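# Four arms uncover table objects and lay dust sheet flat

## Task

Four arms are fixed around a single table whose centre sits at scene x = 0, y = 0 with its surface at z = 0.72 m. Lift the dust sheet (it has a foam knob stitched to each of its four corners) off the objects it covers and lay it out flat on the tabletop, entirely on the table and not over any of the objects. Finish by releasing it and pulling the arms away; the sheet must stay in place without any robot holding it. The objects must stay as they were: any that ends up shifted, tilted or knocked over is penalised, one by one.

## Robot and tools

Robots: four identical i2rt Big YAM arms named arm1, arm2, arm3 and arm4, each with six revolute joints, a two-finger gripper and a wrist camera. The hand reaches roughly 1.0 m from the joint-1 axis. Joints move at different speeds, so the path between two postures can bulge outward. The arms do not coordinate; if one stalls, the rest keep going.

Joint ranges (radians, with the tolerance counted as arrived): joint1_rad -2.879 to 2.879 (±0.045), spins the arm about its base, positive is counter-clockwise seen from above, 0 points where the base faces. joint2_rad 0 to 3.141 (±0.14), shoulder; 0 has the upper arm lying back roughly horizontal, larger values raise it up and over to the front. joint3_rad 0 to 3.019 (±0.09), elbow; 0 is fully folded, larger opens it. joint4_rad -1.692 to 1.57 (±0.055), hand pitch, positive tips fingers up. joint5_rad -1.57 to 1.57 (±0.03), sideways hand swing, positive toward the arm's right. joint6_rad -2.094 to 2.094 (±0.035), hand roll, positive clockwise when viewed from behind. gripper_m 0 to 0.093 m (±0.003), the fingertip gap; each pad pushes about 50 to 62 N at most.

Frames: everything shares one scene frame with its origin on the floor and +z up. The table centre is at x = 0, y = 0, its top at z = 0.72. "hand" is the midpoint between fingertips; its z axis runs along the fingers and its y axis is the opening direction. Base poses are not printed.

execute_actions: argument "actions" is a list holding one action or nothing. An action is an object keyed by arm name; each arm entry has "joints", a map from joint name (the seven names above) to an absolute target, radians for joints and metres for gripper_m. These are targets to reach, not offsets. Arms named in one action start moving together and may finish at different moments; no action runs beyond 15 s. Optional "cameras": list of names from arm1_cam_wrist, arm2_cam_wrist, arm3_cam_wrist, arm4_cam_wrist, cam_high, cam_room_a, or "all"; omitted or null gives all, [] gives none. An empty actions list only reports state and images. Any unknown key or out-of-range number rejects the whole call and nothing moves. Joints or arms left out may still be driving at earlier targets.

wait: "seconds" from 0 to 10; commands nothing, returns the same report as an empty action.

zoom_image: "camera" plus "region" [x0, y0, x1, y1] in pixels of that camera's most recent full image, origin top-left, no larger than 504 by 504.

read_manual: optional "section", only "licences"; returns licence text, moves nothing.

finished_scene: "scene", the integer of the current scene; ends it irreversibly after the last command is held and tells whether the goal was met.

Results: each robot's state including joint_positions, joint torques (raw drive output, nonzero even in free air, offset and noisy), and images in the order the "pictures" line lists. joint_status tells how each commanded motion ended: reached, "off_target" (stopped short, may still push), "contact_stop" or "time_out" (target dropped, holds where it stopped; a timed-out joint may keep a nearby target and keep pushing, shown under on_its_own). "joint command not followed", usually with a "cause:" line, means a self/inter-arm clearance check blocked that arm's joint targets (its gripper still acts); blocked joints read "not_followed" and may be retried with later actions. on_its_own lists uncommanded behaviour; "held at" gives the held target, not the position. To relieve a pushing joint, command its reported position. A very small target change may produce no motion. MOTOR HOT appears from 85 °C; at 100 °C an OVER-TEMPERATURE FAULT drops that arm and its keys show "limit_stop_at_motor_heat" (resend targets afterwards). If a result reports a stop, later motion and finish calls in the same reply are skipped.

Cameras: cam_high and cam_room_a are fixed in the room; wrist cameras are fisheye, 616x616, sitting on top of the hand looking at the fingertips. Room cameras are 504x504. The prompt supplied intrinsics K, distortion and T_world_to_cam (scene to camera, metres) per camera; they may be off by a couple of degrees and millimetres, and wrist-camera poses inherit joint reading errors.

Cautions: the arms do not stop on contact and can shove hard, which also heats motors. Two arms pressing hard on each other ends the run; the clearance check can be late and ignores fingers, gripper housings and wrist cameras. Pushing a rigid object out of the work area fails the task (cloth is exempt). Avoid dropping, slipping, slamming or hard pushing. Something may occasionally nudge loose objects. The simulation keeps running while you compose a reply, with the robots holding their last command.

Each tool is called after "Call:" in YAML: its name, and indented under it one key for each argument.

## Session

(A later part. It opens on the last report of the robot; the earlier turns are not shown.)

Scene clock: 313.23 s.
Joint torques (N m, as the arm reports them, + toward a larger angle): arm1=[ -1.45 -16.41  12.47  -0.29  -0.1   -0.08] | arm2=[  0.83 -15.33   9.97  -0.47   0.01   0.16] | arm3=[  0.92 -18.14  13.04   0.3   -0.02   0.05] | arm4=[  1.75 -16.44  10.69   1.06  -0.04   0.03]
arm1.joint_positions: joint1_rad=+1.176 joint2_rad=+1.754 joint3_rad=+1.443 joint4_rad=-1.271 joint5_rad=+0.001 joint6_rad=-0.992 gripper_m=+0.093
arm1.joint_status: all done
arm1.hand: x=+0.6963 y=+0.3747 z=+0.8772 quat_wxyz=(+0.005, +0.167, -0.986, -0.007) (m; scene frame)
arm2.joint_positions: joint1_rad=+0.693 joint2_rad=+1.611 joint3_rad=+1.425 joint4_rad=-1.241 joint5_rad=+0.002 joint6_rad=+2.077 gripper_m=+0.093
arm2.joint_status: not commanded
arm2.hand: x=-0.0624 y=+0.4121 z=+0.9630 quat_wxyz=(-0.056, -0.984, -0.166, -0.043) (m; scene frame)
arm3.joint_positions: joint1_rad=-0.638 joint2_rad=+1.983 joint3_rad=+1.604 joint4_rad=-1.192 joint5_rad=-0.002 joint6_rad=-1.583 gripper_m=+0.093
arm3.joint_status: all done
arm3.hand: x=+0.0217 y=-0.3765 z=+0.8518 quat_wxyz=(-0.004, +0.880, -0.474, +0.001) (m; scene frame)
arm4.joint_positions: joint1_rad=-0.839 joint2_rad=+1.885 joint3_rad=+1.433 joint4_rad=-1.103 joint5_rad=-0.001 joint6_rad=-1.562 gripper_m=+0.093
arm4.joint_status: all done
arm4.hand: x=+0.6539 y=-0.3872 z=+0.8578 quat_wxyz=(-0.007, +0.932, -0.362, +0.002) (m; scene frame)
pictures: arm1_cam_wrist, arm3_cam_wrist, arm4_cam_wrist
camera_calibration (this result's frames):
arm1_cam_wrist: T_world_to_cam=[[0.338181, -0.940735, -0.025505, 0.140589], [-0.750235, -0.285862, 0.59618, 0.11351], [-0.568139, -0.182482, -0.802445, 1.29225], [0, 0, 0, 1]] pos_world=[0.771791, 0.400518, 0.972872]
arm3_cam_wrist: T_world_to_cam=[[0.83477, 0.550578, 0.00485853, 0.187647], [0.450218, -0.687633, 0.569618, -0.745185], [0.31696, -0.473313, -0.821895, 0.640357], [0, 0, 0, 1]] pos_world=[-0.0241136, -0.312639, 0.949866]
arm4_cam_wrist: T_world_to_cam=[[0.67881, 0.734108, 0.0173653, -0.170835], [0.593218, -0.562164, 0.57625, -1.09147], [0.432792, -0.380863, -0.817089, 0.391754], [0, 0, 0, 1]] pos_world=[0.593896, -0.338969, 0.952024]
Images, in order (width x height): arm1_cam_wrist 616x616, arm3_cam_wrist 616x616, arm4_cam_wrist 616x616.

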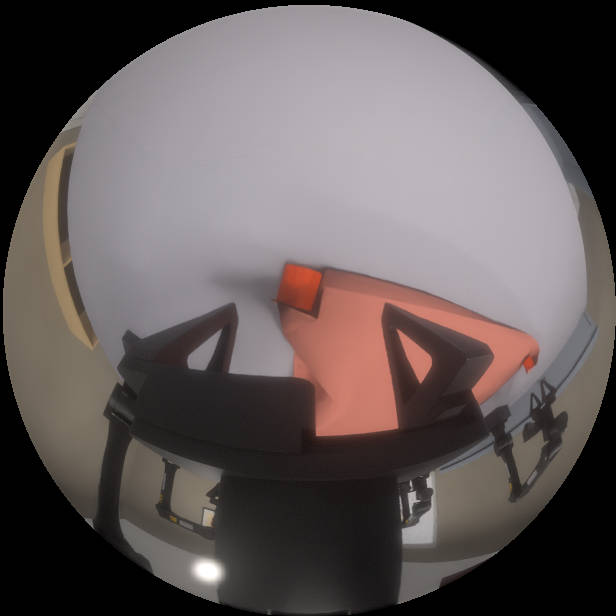

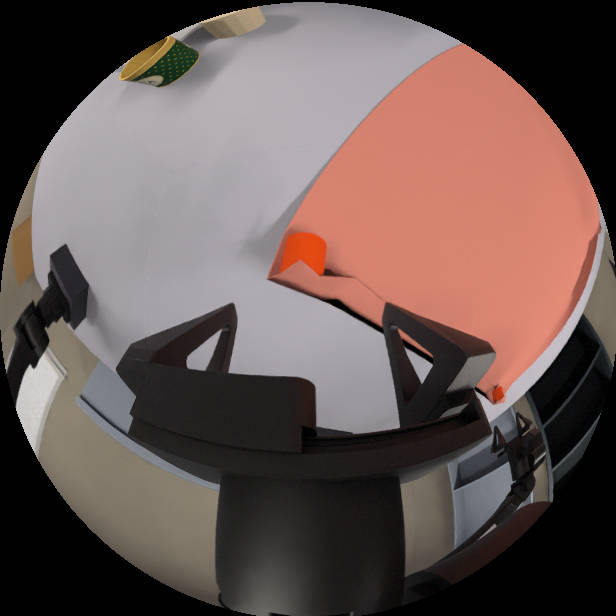

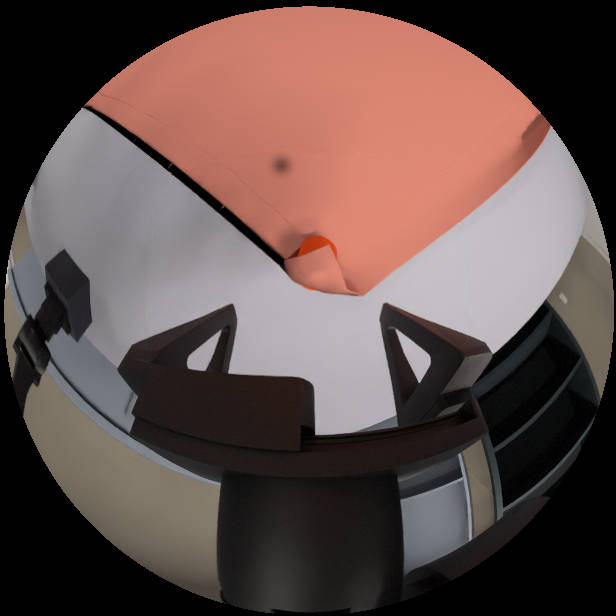

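Call:
execute_actions:
  actions: []

Scene clock: 342.83 s.
Joint torques (N m, as the arm reports them, + toward a larger angle): arm1=[ -1.07 -16.48  12.69  -0.26  -0.12  -0.11] | arm2=[  1.02 -15.29   9.9   -0.55   0.02   0.15] | arm3=[  0.95 -18.18  13.03   0.27  -0.01   0.05] | arm4=[  1.95 -16.36  10.74   1.02  -0.02   0.03]
arm1.joint_positions: joint1_rad=+1.176 joint2_rad=+1.754 joint3_rad=+1.443 joint4_rad=-1.271 joint5_rad=+0.001 joint6_rad=-0.992 gripper_m=+0.093
arm1.joint_status: all done
arm1.hand: x=+0.6963 y=+0.3747 z=+0.8772 quat_wxyz=(+0.005, +0.167, -0.986, -0.007) (m; scene frame)
arm2.joint_positions: joint1_rad=+0.693 joint2_rad=+1.611 joint3_rad=+1.425 joint4_rad=-1.241 joint5_rad=+0.002 joint6_rad=+2.077 gripper_m=+0.093
arm2.joint_status: not commanded
arm2.hand: x=-0.0624 y=+0.4121 z=+0.9630 quat_wxyz=(-0.056, -0.984, -0.166, -0.043) (m; scene frame)
arm3.joint_positions: joint1_rad=-0.638 joint2_rad=+1.983 joint3_rad=+1.604 joint4_rad=-1.192 joint5_rad=-0.002 joint6_rad=-1.583 gripper_m=+0.093
arm3.joint_status: all done
arm3.hand: x=+0.0217 y=-0.3765 z=+0.8518 quat_wxyz=(-0.004, +0.880, -0.474, +0.001) (m; scene frame)
arm4.joint_positions: joint1_rad=-0.839 joint2_rad=+1.885 joint3_rad=+1.433 joint4_rad=-1.103 joint5_rad=-0.001 joint6_rad=-1.562 gripper_m=+0.093
arm4.joint_status: all done
arm4.hand: x=+0.6539 y=-0.3872 z=+0.8578 quat_wxyz=(-0.007, +0.932, -0.362, +0.002) (m; scene frame)
pictures: arm1_cam_wrist, arm2_cam_wrist, arm3_cam_wrist, arm4_cam_wrist, cam_high, cam_room_a
camera_calibration (this result's frames):
arm1_cam_wrist: T_world_to_cam=[[0.33854, -0.940606, -0.0255078, 0.140293], [-0.750128, -0.286151, 0.596175, 0.113549], [-0.568065, -0.182695, -0.802449, 1.29228], [0, 0, 0, 1]] pos_world=[0.771781, 0.400546, 0.972872]
arm2_cam_wrist: T_world_to_cam=[[-0.2975, 0.944724, -0.137808, -0.268358], [0.706285, 0.314901, 0.634033, -0.697063], [0.642382, 0.0912935, -0.760928, 0.863494], [0, 0, 0, 1]] pos_world=[-0.142203, 0.394199, 1.06204]
arm3_cam_wrist: T_world_to_cam=[[0.83477, 0.550578, 0.00485853, 0.187647], [0.450218, -0.687633, 0.569618, -0.745185], [0.31696, -0.473313, -0.821895, 0.640357], [0, 0, 0, 1]] pos_world=[-0.0241136, -0.312639, 0.949866]
arm4_cam_wrist: T_world_to_cam=[[0.67881, 0.734108, 0.0173653, -0.170835], [0.593218, -0.562164, 0.57625, -1.09147], [0.432792, -0.380863, -0.817089, 0.391754], [0, 0, 0, 1]] pos_world=[0.593896, -0.338969, 0.952024]
Images, in order (width x height): arm1_cam_wrist 616x616, arm2_cam_wrist 616x616, arm3_cam_wrist 616x616, arm4_cam_wrist 616x616, cam_high 504x504, cam_room_a 504x504.

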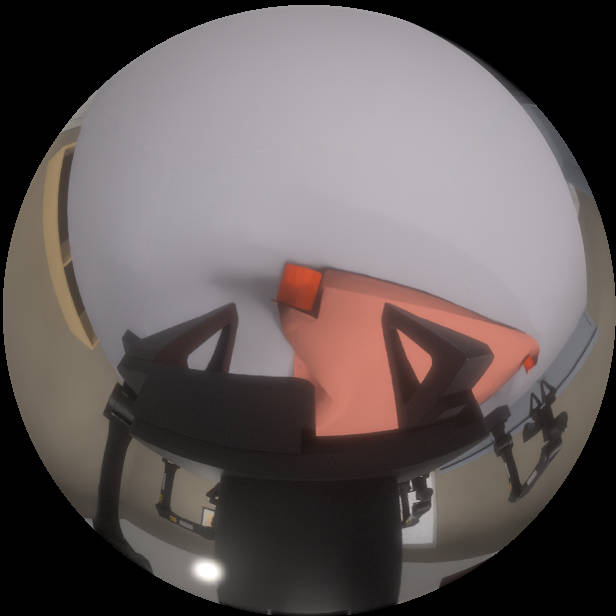

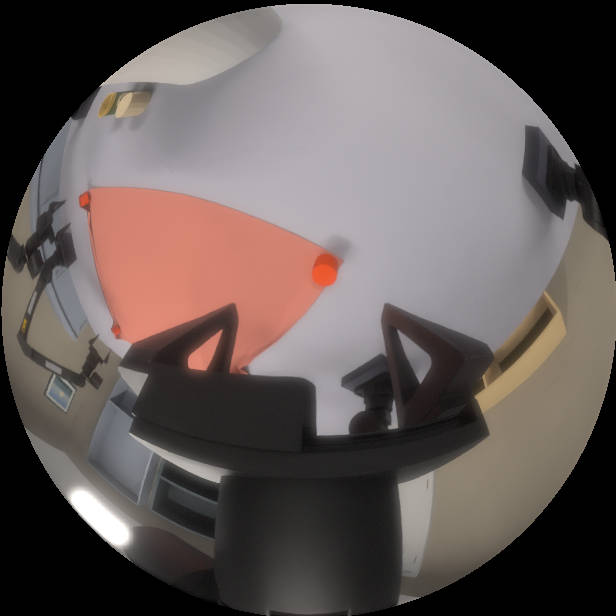

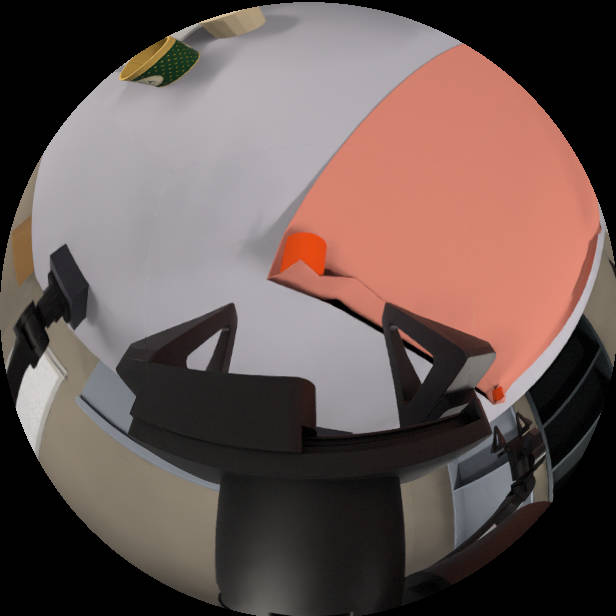

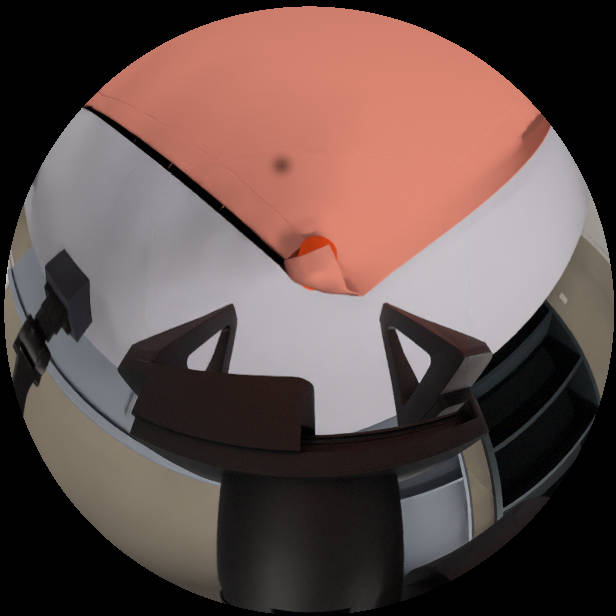

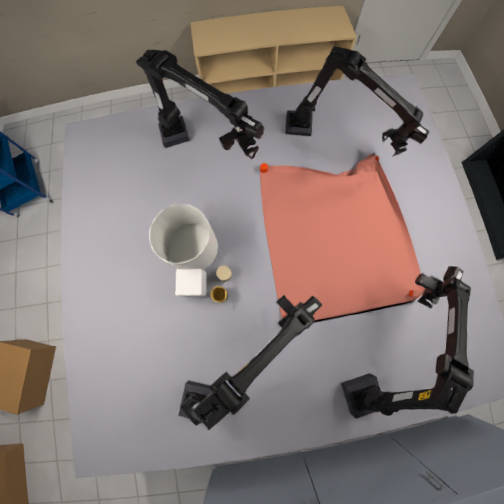

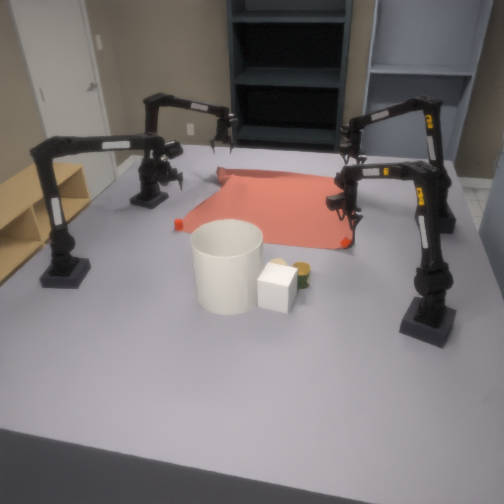

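Call:
execute_actions:
  actions:
    - {"arm1":{"joints":{"joint1_rad":1.10,"joint2_rad":1.80,"joint3_rad":1.14,"joint4_rad":-0.90,"joint6_rad":-1.068}},"arm3":{"joints":{"joint2_rad":2.10,"joint3_rad":1.525,"joint4_rad":-0.988}},"arm4":{"joints":{"joint2_rad":2.04,"joint3_rad":1.365,"joint4_rad":-0.888}}}
  cameras: ["arm1_cam_wrist","arm3_cam_wrist","arm4_cam_wrist"]

Scene clock: 361.57 s.
Joint torques (N m, as the arm reports them, + toward a larger angle): arm1=[ -1.37 -15.41   7.35   0.19  -0.12  -0.1 ] | arm2=[  0.81 -14.78   9.99  -0.27  -0.02   0.14] | arm3=[  0.98 -18.45   9.03   0.54  -0.03   0.04] | arm4=[  2.17 -17.16   6.77   1.29  -0.03   0.01]
arm1.joint_positions: joint1_rad=+1.092 joint2_rad=+1.794 joint3_rad=+1.139 joint4_rad=-0.910 joint5_rad=+0.000 joint6_rad=-1.060 gripper_m=+0.093
arm1.joint_status: all done
arm1.hand: x=+0.6371 y=+0.3705 z=+0.7563 quat_wxyz=(-0.001, +0.160, -0.987, +0.000) (m; scene frame)
arm2.joint_positions: joint1_rad=+0.693 joint2_rad=+1.611 joint3_rad=+1.425 joint4_rad=-1.241 joint5_rad=+0.002 joint6_rad=+2.077 gripper_m=+0.093
arm2.joint_status: not commanded
arm2.hand: x=-0.0624 y=+0.4121 z=+0.9630 quat_wxyz=(-0.056, -0.984, -0.166, -0.043) (m; scene frame)
arm3.joint_positions: joint1_rad=-0.638 joint2_rad=+2.113 joint3_rad=+1.517 joint4_rad=-0.998 joint5_rad=-0.002 joint6_rad=-1.582 gripper_m=+0.093
arm3.joint_status: all done
arm3.hand: x=+0.0187 y=-0.3783 z=+0.7484 quat_wxyz=(+0.005, +0.880, -0.475, -0.005) (m; scene frame)
arm4.joint_positions: joint1_rad=-0.839 joint2_rad=+2.050 joint3_rad=+1.359 joint4_rad=-0.904 joint5_rad=-0.001 joint6_rad=-1.562 gripper_m=+0.093
arm4.joint_status: all done
arm4.hand: x=+0.6499 y=-0.3916 z=+0.7467 quat_wxyz=(+0.011, +0.932, -0.362, -0.005) (m; scene frame)
pictures: arm1_cam_wrist, arm3_cam_wrist, arm4_cam_wrist
camera_calibration (this result's frames):
arm1_cam_wrist: T_world_to_cam=[[0.32363, -0.946128, -0.0103079, 0.153306], [-0.763173, -0.267458, 0.588246, 0.147417], [-0.559313, -0.182507, -0.808616, 1.15996], [0, 0, 0, 1]] pos_world=[0.711671, 0.396175, 0.852824]
arm3_cam_wrist: T_world_to_cam=[[0.834854, 0.5502, -0.0172654, 0.208078], [0.460577, -0.680997, 0.569308, -0.683634], [0.301476, -0.483241, -0.821943, 0.552019], [0, 0, 0, 1]] pos_world=[-0.0252693, -0.313279, 0.846519]
arm4_cam_wrist: T_world_to_cam=[[0.678463, 0.734296, -0.0223012, -0.133065], [0.608721, -0.544924, 0.576642, -1.03123], [0.411274, -0.404806, -0.816692, 0.305389], [0, 0, 0, 1]] pos_world=[0.592414, -0.340611, 0.841094]
Images, in order (width x height): arm1_cam_wrist 616x616, arm3_cam_wrist 616x616, arm4_cam_wrist 616x616.

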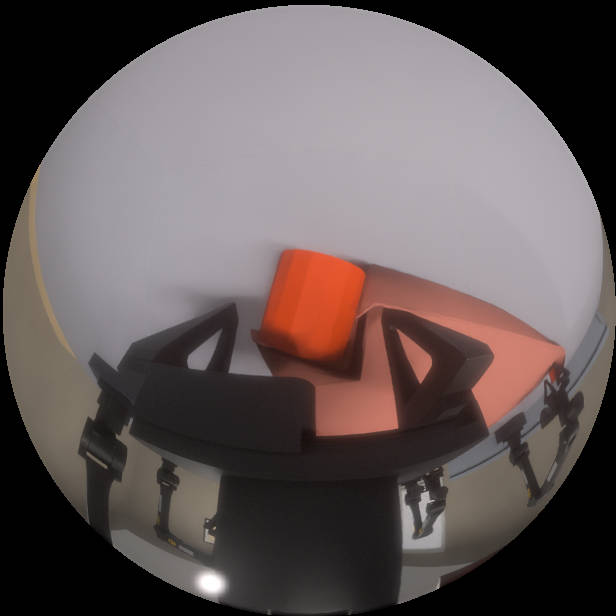

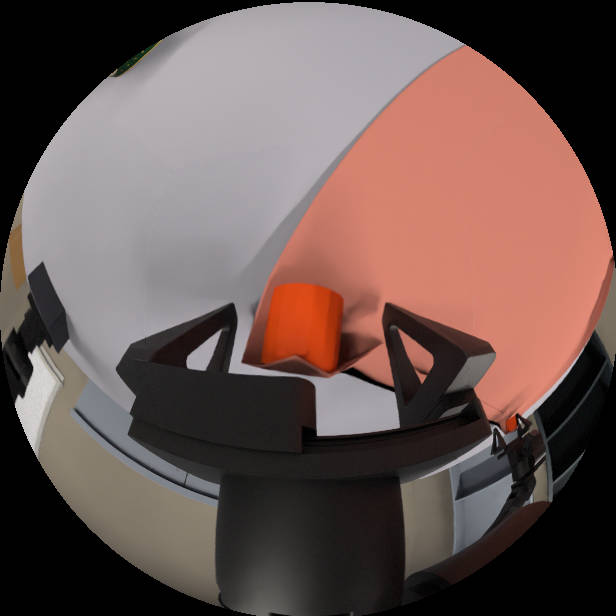

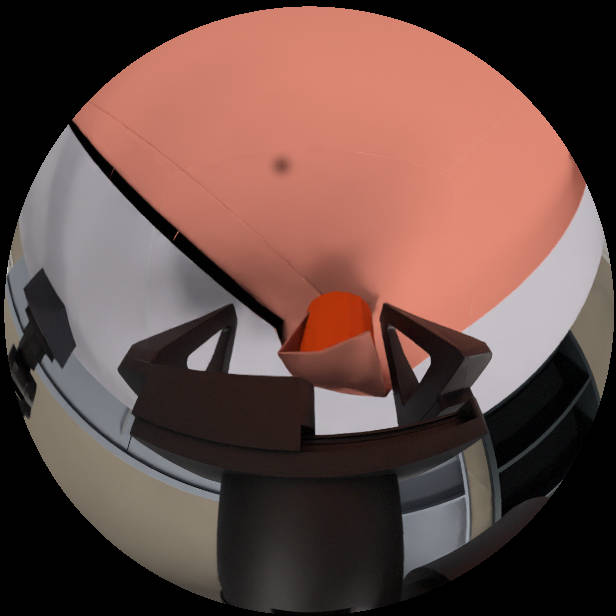

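Call:
execute_actions:
  actions:
    - {"arm1":{"joints":{"gripper_m":0.02}},"arm3":{"joints":{"gripper_m":0.02}},"arm4":{"joints":{"gripper_m":0.02}}}
  cameras: ["arm1_cam_wrist","arm3_cam_wrist","arm4_cam_wrist"]

Scene clock: 367.80 s.
Joint torques (N m, as the arm reports them, + toward a larger angle): arm1=[ -0.29 -14.98   7.43   0.05  -0.17  -0.12] | arm2=[  0.74 -15.36   9.89  -0.27   0.01   0.1 ] | arm3=[  0.87 -18.74   9.04   0.44  -0.03   0.05] | arm4=[  1.6  -17.29   6.76   1.08  -0.02   0.08]
arm1.joint_positions: joint1_rad=+1.092 joint2_rad=+1.794 joint3_rad=+1.139 joint4_rad=-0.905 joint5_rad=+0.002 joint6_rad=-1.061 gripper_m=+0.039
arm1.joint_status: gripper_m off_target (ended at +0.039, target +0.020)
arm1.hand: x=+0.6378 y=+0.3694 z=+0.7563 quat_wxyz=(-0.002, +0.160, -0.987, +0.002) (m; scene frame)
arm2.joint_positions: joint1_rad=+0.693 joint2_rad=+1.611 joint3_rad=+1.425 joint4_rad=-1.241 joint5_rad=+0.002 joint6_rad=+2.077 gripper_m=+0.093
arm2.joint_status: not commanded
arm2.hand: x=-0.0624 y=+0.4121 z=+0.9630 quat_wxyz=(-0.056, -0.984, -0.166, -0.043) (m; scene frame)
arm3.joint_positions: joint1_rad=-0.638 joint2_rad=+2.113 joint3_rad=+1.517 joint4_rad=-0.995 joint5_rad=-0.002 joint6_rad=-1.582 gripper_m=+0.038
arm3.joint_status: gripper_m off_target (ended at +0.038, target +0.020)
arm3.hand: x=+0.0194 y=-0.3779 z=+0.7484 quat_wxyz=(+0.004, +0.880, -0.475, -0.004) (m; scene frame)
arm4.joint_positions: joint1_rad=-0.836 joint2_rad=+2.050 joint3_rad=+1.359 joint4_rad=-0.900 joint5_rad=-0.001 joint6_rad=-1.565 gripper_m=+0.038
arm4.joint_status: gripper_m off_target (ended at +0.038, target +0.020)
arm4.hand: x=+0.6493 y=-0.3900 z=+0.7467 quat_wxyz=(+0.010, +0.933, -0.359, -0.004) (m; scene frame)
pictures: arm1_cam_wrist, arm3_cam_wrist, arm4_cam_wrist
camera_calibration (this result's frames):
arm1_cam_wrist: T_world_to_cam=[[0.32399, -0.946047, -0.00504129, 0.147836], [-0.764474, -0.264939, 0.587697, 0.147964], [-0.557325, -0.186554, -0.809066, 1.16071], [0, 0, 0, 1]] pos_world=[0.712111, 0.395597, 0.85288]
arm3_cam_wrist: T_world_to_cam=[[0.834896, 0.550224, -0.0142142, 0.205052], [0.459112, -0.681936, 0.569367, -0.684014], [0.303586, -0.481888, -0.82196, 0.5525], [0, 0, 0, 1]] pos_world=[-0.0248895, -0.313035, 0.846503]
arm4_cam_wrist: T_world_to_cam=[[0.674579, 0.737961, -0.0188707, -0.132497], [0.61049, -0.54332, 0.576286, -1.03023], [0.415024, -0.400271, -0.81703, 0.305858], [0, 0, 0, 1]] pos_world=[0.591389, -0.339543, 0.841105]
Images, in order (width x height): arm1_cam_wrist 616x616, arm3_cam_wrist 616x616, arm4_cam_wrist 616x616.

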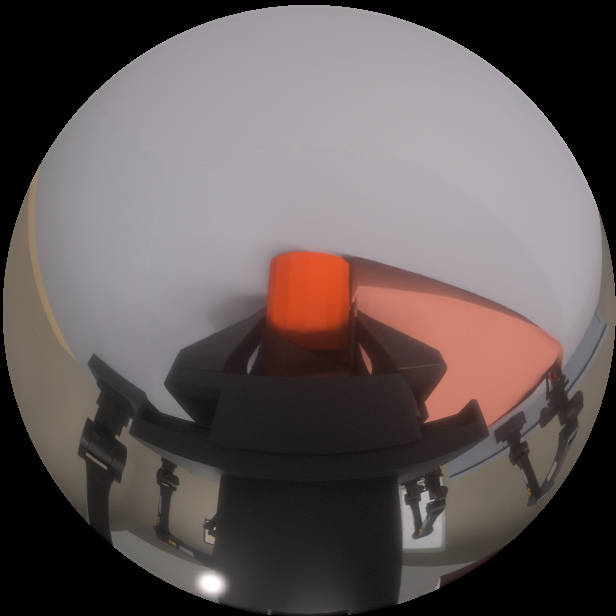

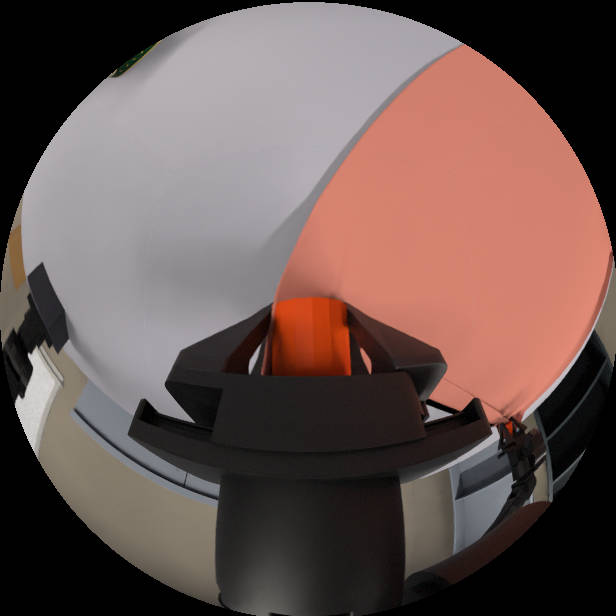

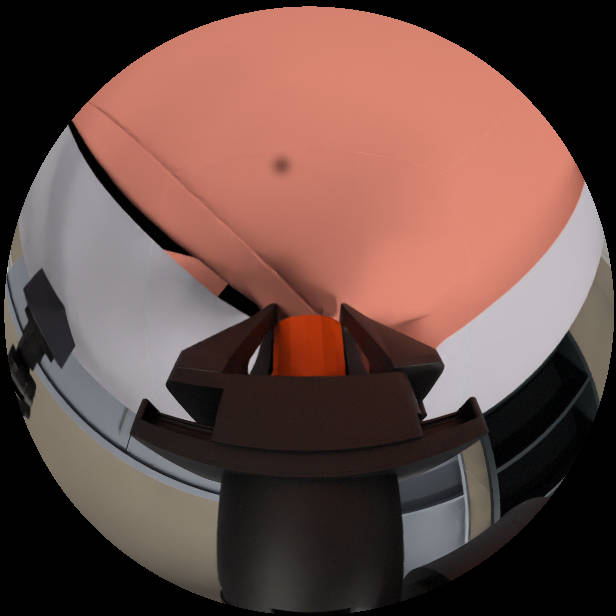

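Call:
execute_actions:
  actions:
    - {"arm1":{"joints":{"joint1_rad":1.045,"joint2_rad":1.52,"joint3_rad":0.71,"joint4_rad":-0.07,"joint5_rad":-0.4,"joint6_rad":-0.5}},"arm3":{"joints":{"joint1_rad":-0.859,"joint2_rad":2.015,"joint3_rad":1.425,"joint4_rad":-0.955,"joint5_rad":-0.7}},"arm4":{"joints":{"joint1_rad":-1.089,"joint2_rad":1.995,"joint3_rad":1.335,"joint4_rad":-0.89,"joint5_rad":-0.7}}}
  cameras: ["cam_high","cam_room_a"]

Call:
execute_actions:
  actions:
    - {"arm1":{"joints":{"joint1_rad":1.029,"joint2_rad":2.0,"joint3_rad":0.54,"joint4_rad":1.23,"joint5_rad":-0.75,"joint6_rad":0}},"arm3":{"joints":{"joint1_rad":-0.993,"joint2_rad":2.185,"joint3_rad":1.31,"joint4_rad":-0.67,"joint5_rad":-1.3}},"arm4":{"joints":{"joint1_rad":-1.238,"joint2_rad":2.21,"joint3_rad":1.30,"joint4_rad":-0.635,"joint5_rad":-1.3}}}

Scene clock: 436.53 s.
Joint torques (N m, as the arm reports them, + toward a larger angle): arm1=[ 0.79 -8.43  6.29  1.47 -0.84  0.13] | arm2=[  1.1  -15.18  10.    -0.43   0.03   0.12] | arm3=[  0.4  -16.7    7.35  -0.36  -0.63   0.05] | arm4=[  0.08 -18.27   5.62   0.79  -0.29   0.15]
arm1.joint_positions: joint1_rad=+1.018 joint2_rad=+1.500 joint3_rad=+0.729 joint4_rad=-0.081 joint5_rad=-0.381 joint6_rad=-0.514 gripper_m=+0.039
arm1.joint_status: all done
arm1.hand: x=+0.6685 y=+0.3784 z=+0.8209 quat_wxyz=(-0.380, -0.073, -0.919, +0.071) (m; scene frame)
arm2.joint_positions: joint1_rad=+0.693 joint2_rad=+1.611 joint3_rad=+1.425 joint4_rad=-1.241 joint5_rad=+0.002 joint6_rad=+2.077 gripper_m=+0.093
arm2.joint_status: not commanded
arm2.hand: x=-0.0624 y=+0.4121 z=+0.9630 quat_wxyz=(-0.056, -0.984, -0.166, -0.043) (m; scene frame)
arm3.joint_positions: joint1_rad=-0.852 joint2_rad=+2.014 joint3_rad=+1.439 joint4_rad=-0.940 joint5_rad=-0.699 joint6_rad=-1.582 gripper_m=+0.038
arm3.joint_status: all done
arm3.hand: x=+0.0282 y=-0.3906 z=+0.8191 quat_wxyz=(-0.223, +0.780, -0.522, -0.264) (m; scene frame)
arm4.joint_positions: joint1_rad=-1.068 joint2_rad=+2.017 joint3_rad=+1.346 joint4_rad=-0.890 joint5_rad=-0.705 joint6_rad=-1.577 gripper_m=+0.038
arm4.joint_status: all done
arm4.hand: x=+0.6710 y=-0.3924 z=+0.8011 quat_wxyz=(-0.164, +0.834, -0.430, -0.303) (m; scene frame)
pictures: cam_high, cam_room_a
Images, in order (width x height): cam_high 504x504, cam_room_a 504x504.

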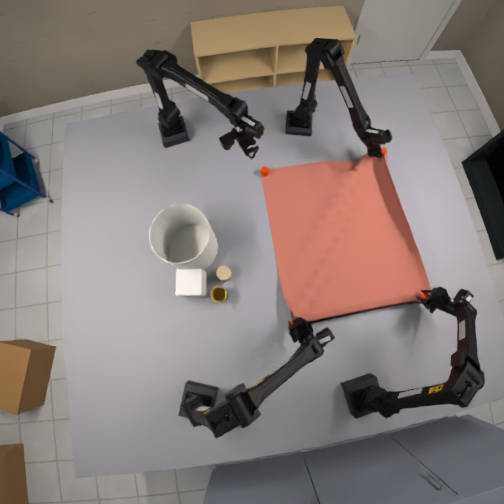

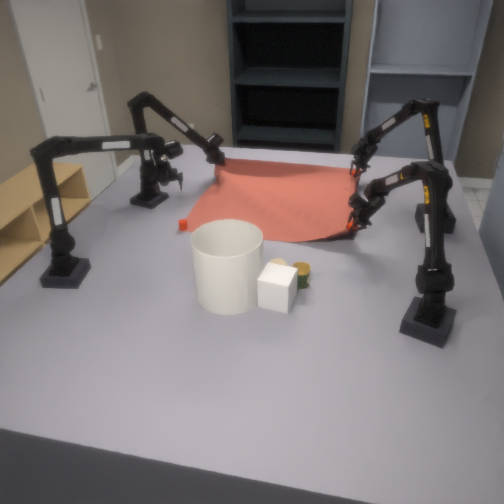

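Scene clock: 439.80 s.
Joint torques (N m, as the arm reports them, + toward a larger angle): arm1=[  4.6  -10.83   1.35   1.78  -1.52   0.13] | arm2=[  1.1  -14.89  10.01  -0.4    0.     0.09] | arm3=[  0.44 -17.1    6.61  -0.21  -0.59   0.16] | arm4=[  1.07 -17.04   5.17   0.74  -0.52   0.08]
arm1.joint_positions: joint1_rad=+0.965 joint2_rad=+1.969 joint3_rad=+0.559 joint4_rad=+1.218 joint5_rad=-0.710 joint6_rad=-0.021 gripper_m=+0.039
arm1.joint_status: joint1_rad time_out (moved -0.052 of +0.011); joint5_rad time_out (moved -0.328 of -0.369); the others done
arm1.on_its_own: joint1_rad reads +0.965 and still pushes toward +1.029 since a time_out; joint5_rad reads -0.710 and still pushes toward -0.750 since a time_out
arm1.hand: x=+0.6899 y=+0.3878 z=+0.7871 quat_wxyz=(-0.653, -0.097, -0.751, +0.012) (m; scene frame)
arm2.joint_positions: joint1_rad=+0.693 joint2_rad=+1.611 joint3_rad=+1.425 joint4_rad=-1.241 joint5_rad=+0.002 joint6_rad=+2.077 gripper_m=+0.093
arm2.joint_status: not commanded
arm2.hand: x=-0.0624 y=+0.4121 z=+0.9630 quat_wxyz=(-0.056, -0.984, -0.166, -0.043) (m; scene frame)
arm3.joint_positions: joint1_rad=-0.983 joint2_rad=+2.172 joint3_rad=+1.342 joint4_rad=-0.644 joint5_rad=-1.264 joint6_rad=-1.592 gripper_m=+0.038
arm3.joint_status: joint5_rad time_out (moved -0.565 of -0.601); the others done
arm3.on_its_own: joint5_rad is held at -1.259, not at your -1.300, since a time_out
arm3.hand: x=+0.0364 y=-0.4101 z=+0.7855 quat_wxyz=(-0.406, +0.653, -0.470, -0.432) (m; scene frame)
arm4.joint_positions: joint1_rad=-1.200 joint2_rad=+2.199 joint3_rad=+1.311 joint4_rad=-0.650 joint5_rad=-1.295 joint6_rad=-1.577 gripper_m=+0.038
arm4.joint_status: joint1_rad not_followed (moved -0.132 of -0.170); joint2_rad not_followed (moved +0.182 of +0.193); joint3_rad not_followed (moved -0.036 of -0.046); joint4_rad not_followed (moved +0.241 of +0.255); joint5_rad not_followed (moved -0.591 of -0.595)
arm4.hand: x=+0.6929 y=-0.4003 z=+0.7804 quat_wxyz=(-0.326, +0.688, -0.404, -0.507) (m; scene frame)
pictures: arm1_cam_wrist, arm2_cam_wrist, arm3_cam_wrist, arm4_cam_wrist, cam_high, cam_room_a
joint command not followed: on one or more control steps a check withheld the commanded joint targets of the arm3 arm, and it was not sent them on those steps.
cause: the commanded joint targets would bring two parts of the arm too close to each other (its wrist (the part past joint 4) and its wrist camera); next, command targets that bring no two parts of the arm closer together.
joint command not followed: on one or more control steps a check withheld the commanded joint targets of the arm4 arm, and it was not sent them on those steps. On the call's last step the targets were still withheld.
cause: the commanded joint targets would bring two parts of the arm too close to each other (its wrist (the part past joint 4) and its wrist camera); next, command targets that bring no two parts of the arm closer together.
camera_calibration (this result's frames):
arm1_cam_wrist: T_world_to_cam=[[-0.151439, -0.983294, -0.100995, 0.566506], [-0.683241, 0.177965, -0.708174, 0.9667], [0.714316, -0.0382412, -0.698777, 0.196421], [0, 0, 0, 1]] pos_world=[0.605974, 0.392515, 0.879061]
arm2_cam_wrist: T_world_to_cam=[[-0.2975, 0.944724, -0.137808, -0.268358], [0.706285, 0.314901, 0.634033, -0.697063], [0.642382, 0.0912935, -0.760928, 0.863494], [0, 0, 0, 1]] pos_world=[-0.142203, 0.394199, 1.06204]
arm3_cam_wrist: T_world_to_cam=[[0.965032, 0.230659, 0.124535, -0.0356733], [0.257999, -0.751772, -0.606858, 0.167728], [-0.0463555, 0.617767, -0.784994, 0.996997], [0, 0, 0, 1]] pos_world=[0.0373687, -0.48159, 0.888866]
arm4_cam_wrist: T_world_to_cam=[[0.888489, 0.457652, 0.0337753, -0.455113], [0.375099, -0.681874, -0.627971, -0.034439], [-0.264362, 0.570615, -0.777503, 1.13968], [0, 0, 0, 1]] pos_world=[0.71857, -0.465518, 0.879849]
Images, in order (width x height): arm1_cam_wrist 616x616, arm2_cam_wrist 616x616, arm3_cam_wrist 616x616, arm4_cam_wrist 616x616, cam_high 504x504, cam_room_a 504x504.

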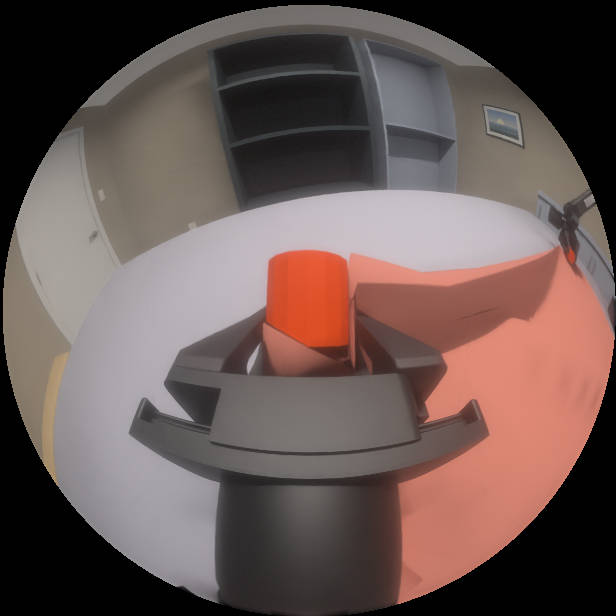

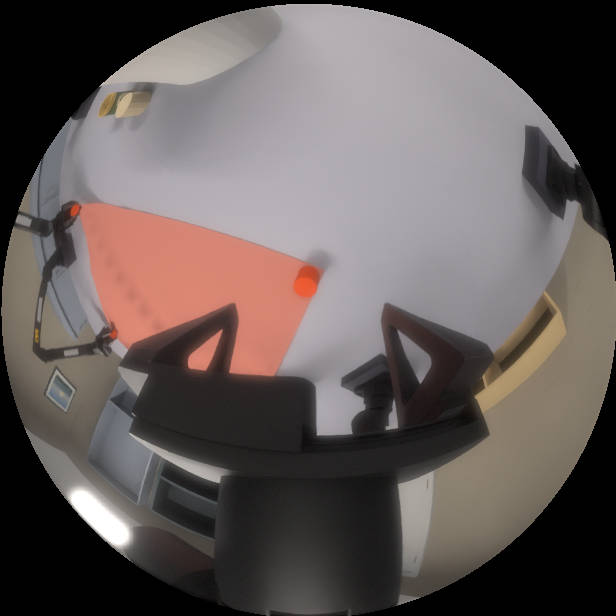

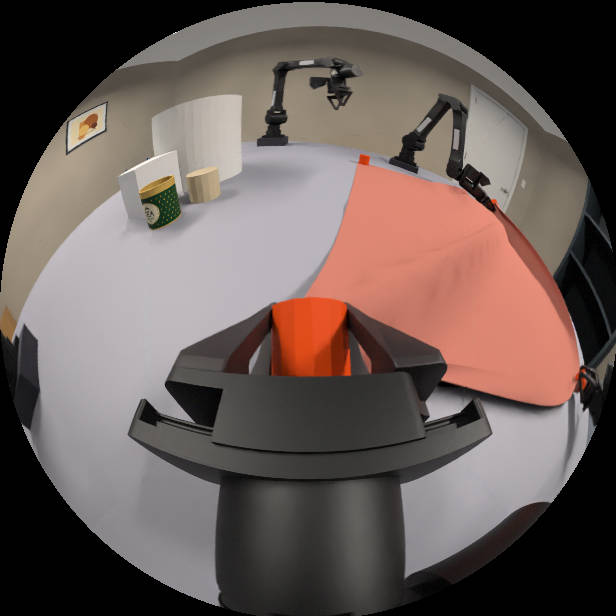

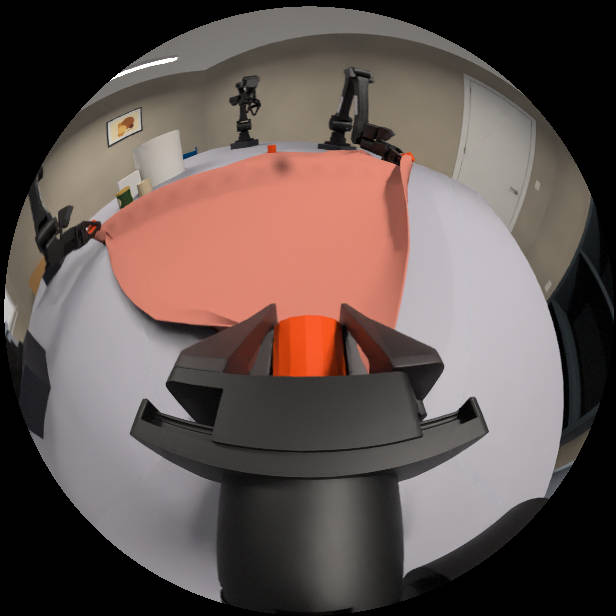

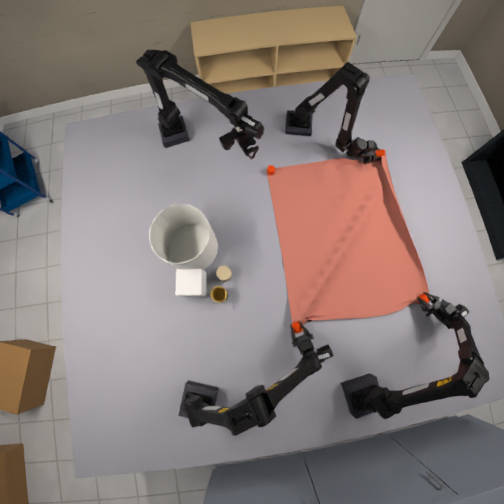

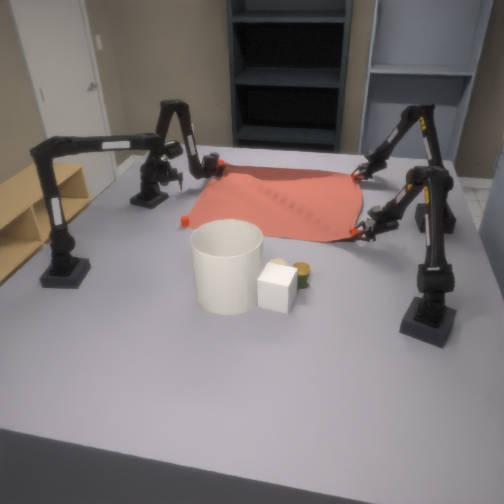

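Call:
execute_actions:
  actions:
    - {"arm1":{"joints":{"joint1_rad":0.965,"joint2_rad":2.04,"joint5_rad":-0.70}},"arm3":{"joints":{"joint2_rad":2.215,"joint5_rad":-1.22}},"arm4":{"joints":{"joint1_rad":-1.2,"joint2_rad":2.225,"joint3_rad":1.31,"joint4_rad":-0.64,"joint5_rad":-1.22}}}
  cameras: []

Call:
execute_actions:
  actions:
    - {"arm1":{"joints":{"gripper_m":0.093}}}
  cameras: ["arm1_cam_wrist","cam_high","arm4_cam_wrist"]

Scene clock: 453.87 s.
Joint torques (N m, as the arm reports them, + toward a larger angle): arm1=[  0.61 -10.43   1.38   1.5   -1.06   0.2 ] | arm2=[  0.83 -15.02   9.81  -0.43  -0.02   0.13] | arm3=[  0.37 -14.3    6.61  -0.2   -0.29   0.16] | arm4=[  1.49 -14.67   5.15   1.14  -0.42   0.16]
arm1.joint_positions: joint1_rad=+0.946 joint2_rad=+2.004 joint3_rad=+0.559 joint4_rad=+1.233 joint5_rad=-0.674 joint6_rad=-0.021 gripper_m=+0.039
arm1.joint_status: all done
arm1.hand: x=+0.6809 y=+0.3766 z=+0.7723 quat_wxyz=(-0.644, -0.121, -0.754, +0.027) (m; scene frame)
arm2.joint_positions: joint1_rad=+0.693 joint2_rad=+1.611 joint3_rad=+1.425 joint4_rad=-1.241 joint5_rad=+0.002 joint6_rad=+2.077 gripper_m=+0.093
arm2.joint_status: not commanded
arm2.hand: x=-0.0624 y=+0.4121 z=+0.9630 quat_wxyz=(-0.056, -0.984, -0.166, -0.043) (m; scene frame)
arm3.joint_positions: joint1_rad=-0.983 joint2_rad=+2.174 joint3_rad=+1.342 joint4_rad=-0.644 joint5_rad=-1.231 joint6_rad=-1.592 gripper_m=+0.038
arm3.joint_status: all done
arm3.hand: x=+0.0371 y=-0.4117 z=+0.7794 quat_wxyz=(-0.398, +0.660, -0.477, -0.422) (m; scene frame)
arm4.joint_positions: joint1_rad=-1.196 joint2_rad=+2.199 joint3_rad=+1.311 joint4_rad=-0.650 joint5_rad=-1.225 joint6_rad=-1.577 gripper_m=+0.038
arm4.joint_status: all done
arm4.hand: x=+0.6935 y=-0.4020 z=+0.7689 quat_wxyz=(-0.311, +0.706, -0.414, -0.484) (m; scene frame)
pictures: none
No camera images: the call's "cameras" was empty. Leave "cameras" out to get every camera's image.

Scene clock: 454.63 s.
Joint torques (N m, as the arm reports them, + toward a larger angle): arm1=[ -0.1  -10.07   1.67   1.11  -0.16   0.05] | arm2=[  1.35 -14.65   9.96  -0.28   0.01   0.14] | arm3=[  0.36 -14.28   6.57  -0.2   -0.35   0.16] | arm4=[  1.22 -14.6    5.13   1.1   -0.46   0.12]
arm1.joint_positions: joint1_rad=+0.952 joint2_rad=+2.007 joint3_rad=+0.551 joint4_rad=+1.234 joint5_rad=-0.696 joint6_rad=-0.013 gripper_m=+0.093
arm1.joint_status: all done
arm1.hand: x=+0.6812 y=+0.3857 z=+0.7700 quat_wxyz=(-0.643, -0.117, -0.756, +0.011) (m; scene frame)
arm2.joint_positions: joint1_rad=+0.693 joint2_rad=+1.611 joint3_rad=+1.425 joint4_rad=-1.241 joint5_rad=+0.002 joint6_rad=+2.077 gripper_m=+0.093
arm2.joint_status: not commanded
arm2.hand: x=-0.0624 y=+0.4121 z=+0.9630 quat_wxyz=(-0.056, -0.984, -0.166, -0.043) (m; scene frame)
arm3.joint_positions: joint1_rad=-0.983 joint2_rad=+2.175 joint3_rad=+1.342 joint4_rad=-0.644 joint5_rad=-1.230 joint6_rad=-1.592 gripper_m=+0.038
arm3.joint_status: not commanded
arm3.hand: x=+0.0369 y=-0.4118 z=+0.7784 quat_wxyz=(-0.397, +0.660, -0.478, -0.422) (m; scene frame)
arm4.joint_positions: joint1_rad=-1.196 joint2_rad=+2.199 joint3_rad=+1.311 joint4_rad=-0.650 joint5_rad=-1.224 joint6_rad=-1.575 gripper_m=+0.038
arm4.joint_status: not commanded
arm4.hand: x=+0.6936 y=-0.4021 z=+0.7688 quat_wxyz=(-0.310, +0.705, -0.415, -0.484) (m; scene frame)
pictures: arm1_cam_wrist, arm4_cam_wrist, cam_high
camera_calibration (this result's frames):
arm1_cam_wrist: T_world_to_cam=[[-0.180487, -0.975393, -0.12662, 0.597804], [-0.692395, 0.217431, -0.687977, 0.924503], [0.69858, -0.0364999, -0.714601, 0.212878], [0, 0, 0, 1]] pos_world=[0.599305, 0.389848, 0.863854]
arm4_cam_wrist: T_world_to_cam=[[0.887343, 0.460042, 0.0313812, -0.450944], [0.393585, -0.720187, -0.571333, -0.11494], [-0.240236, 0.519319, -0.820119, 1.12724], [0, 0, 0, 1]] pos_world=[0.716185, -0.460723, 0.872953]
Images, in order (width x height): arm1_cam_wrist 616x616, arm4_cam_wrist 616x616, cam_high 504x504.

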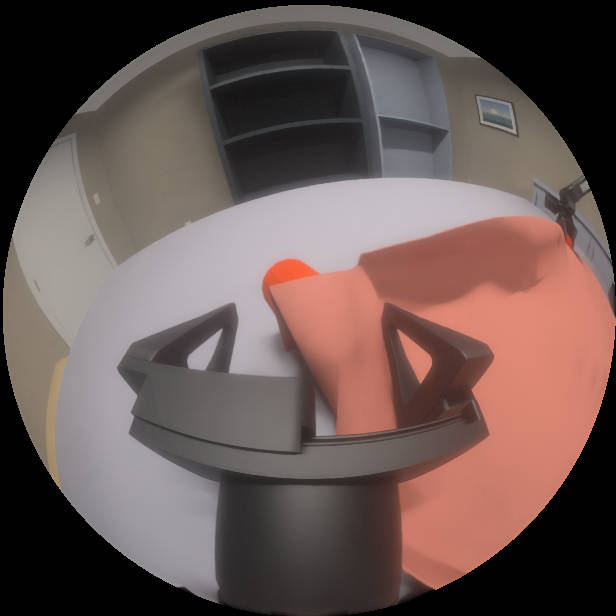

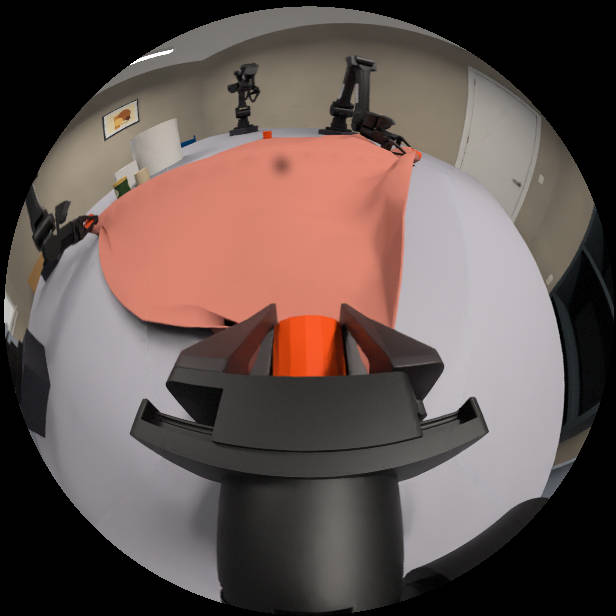

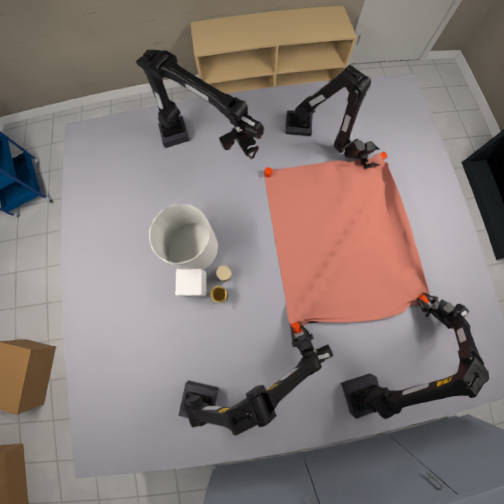

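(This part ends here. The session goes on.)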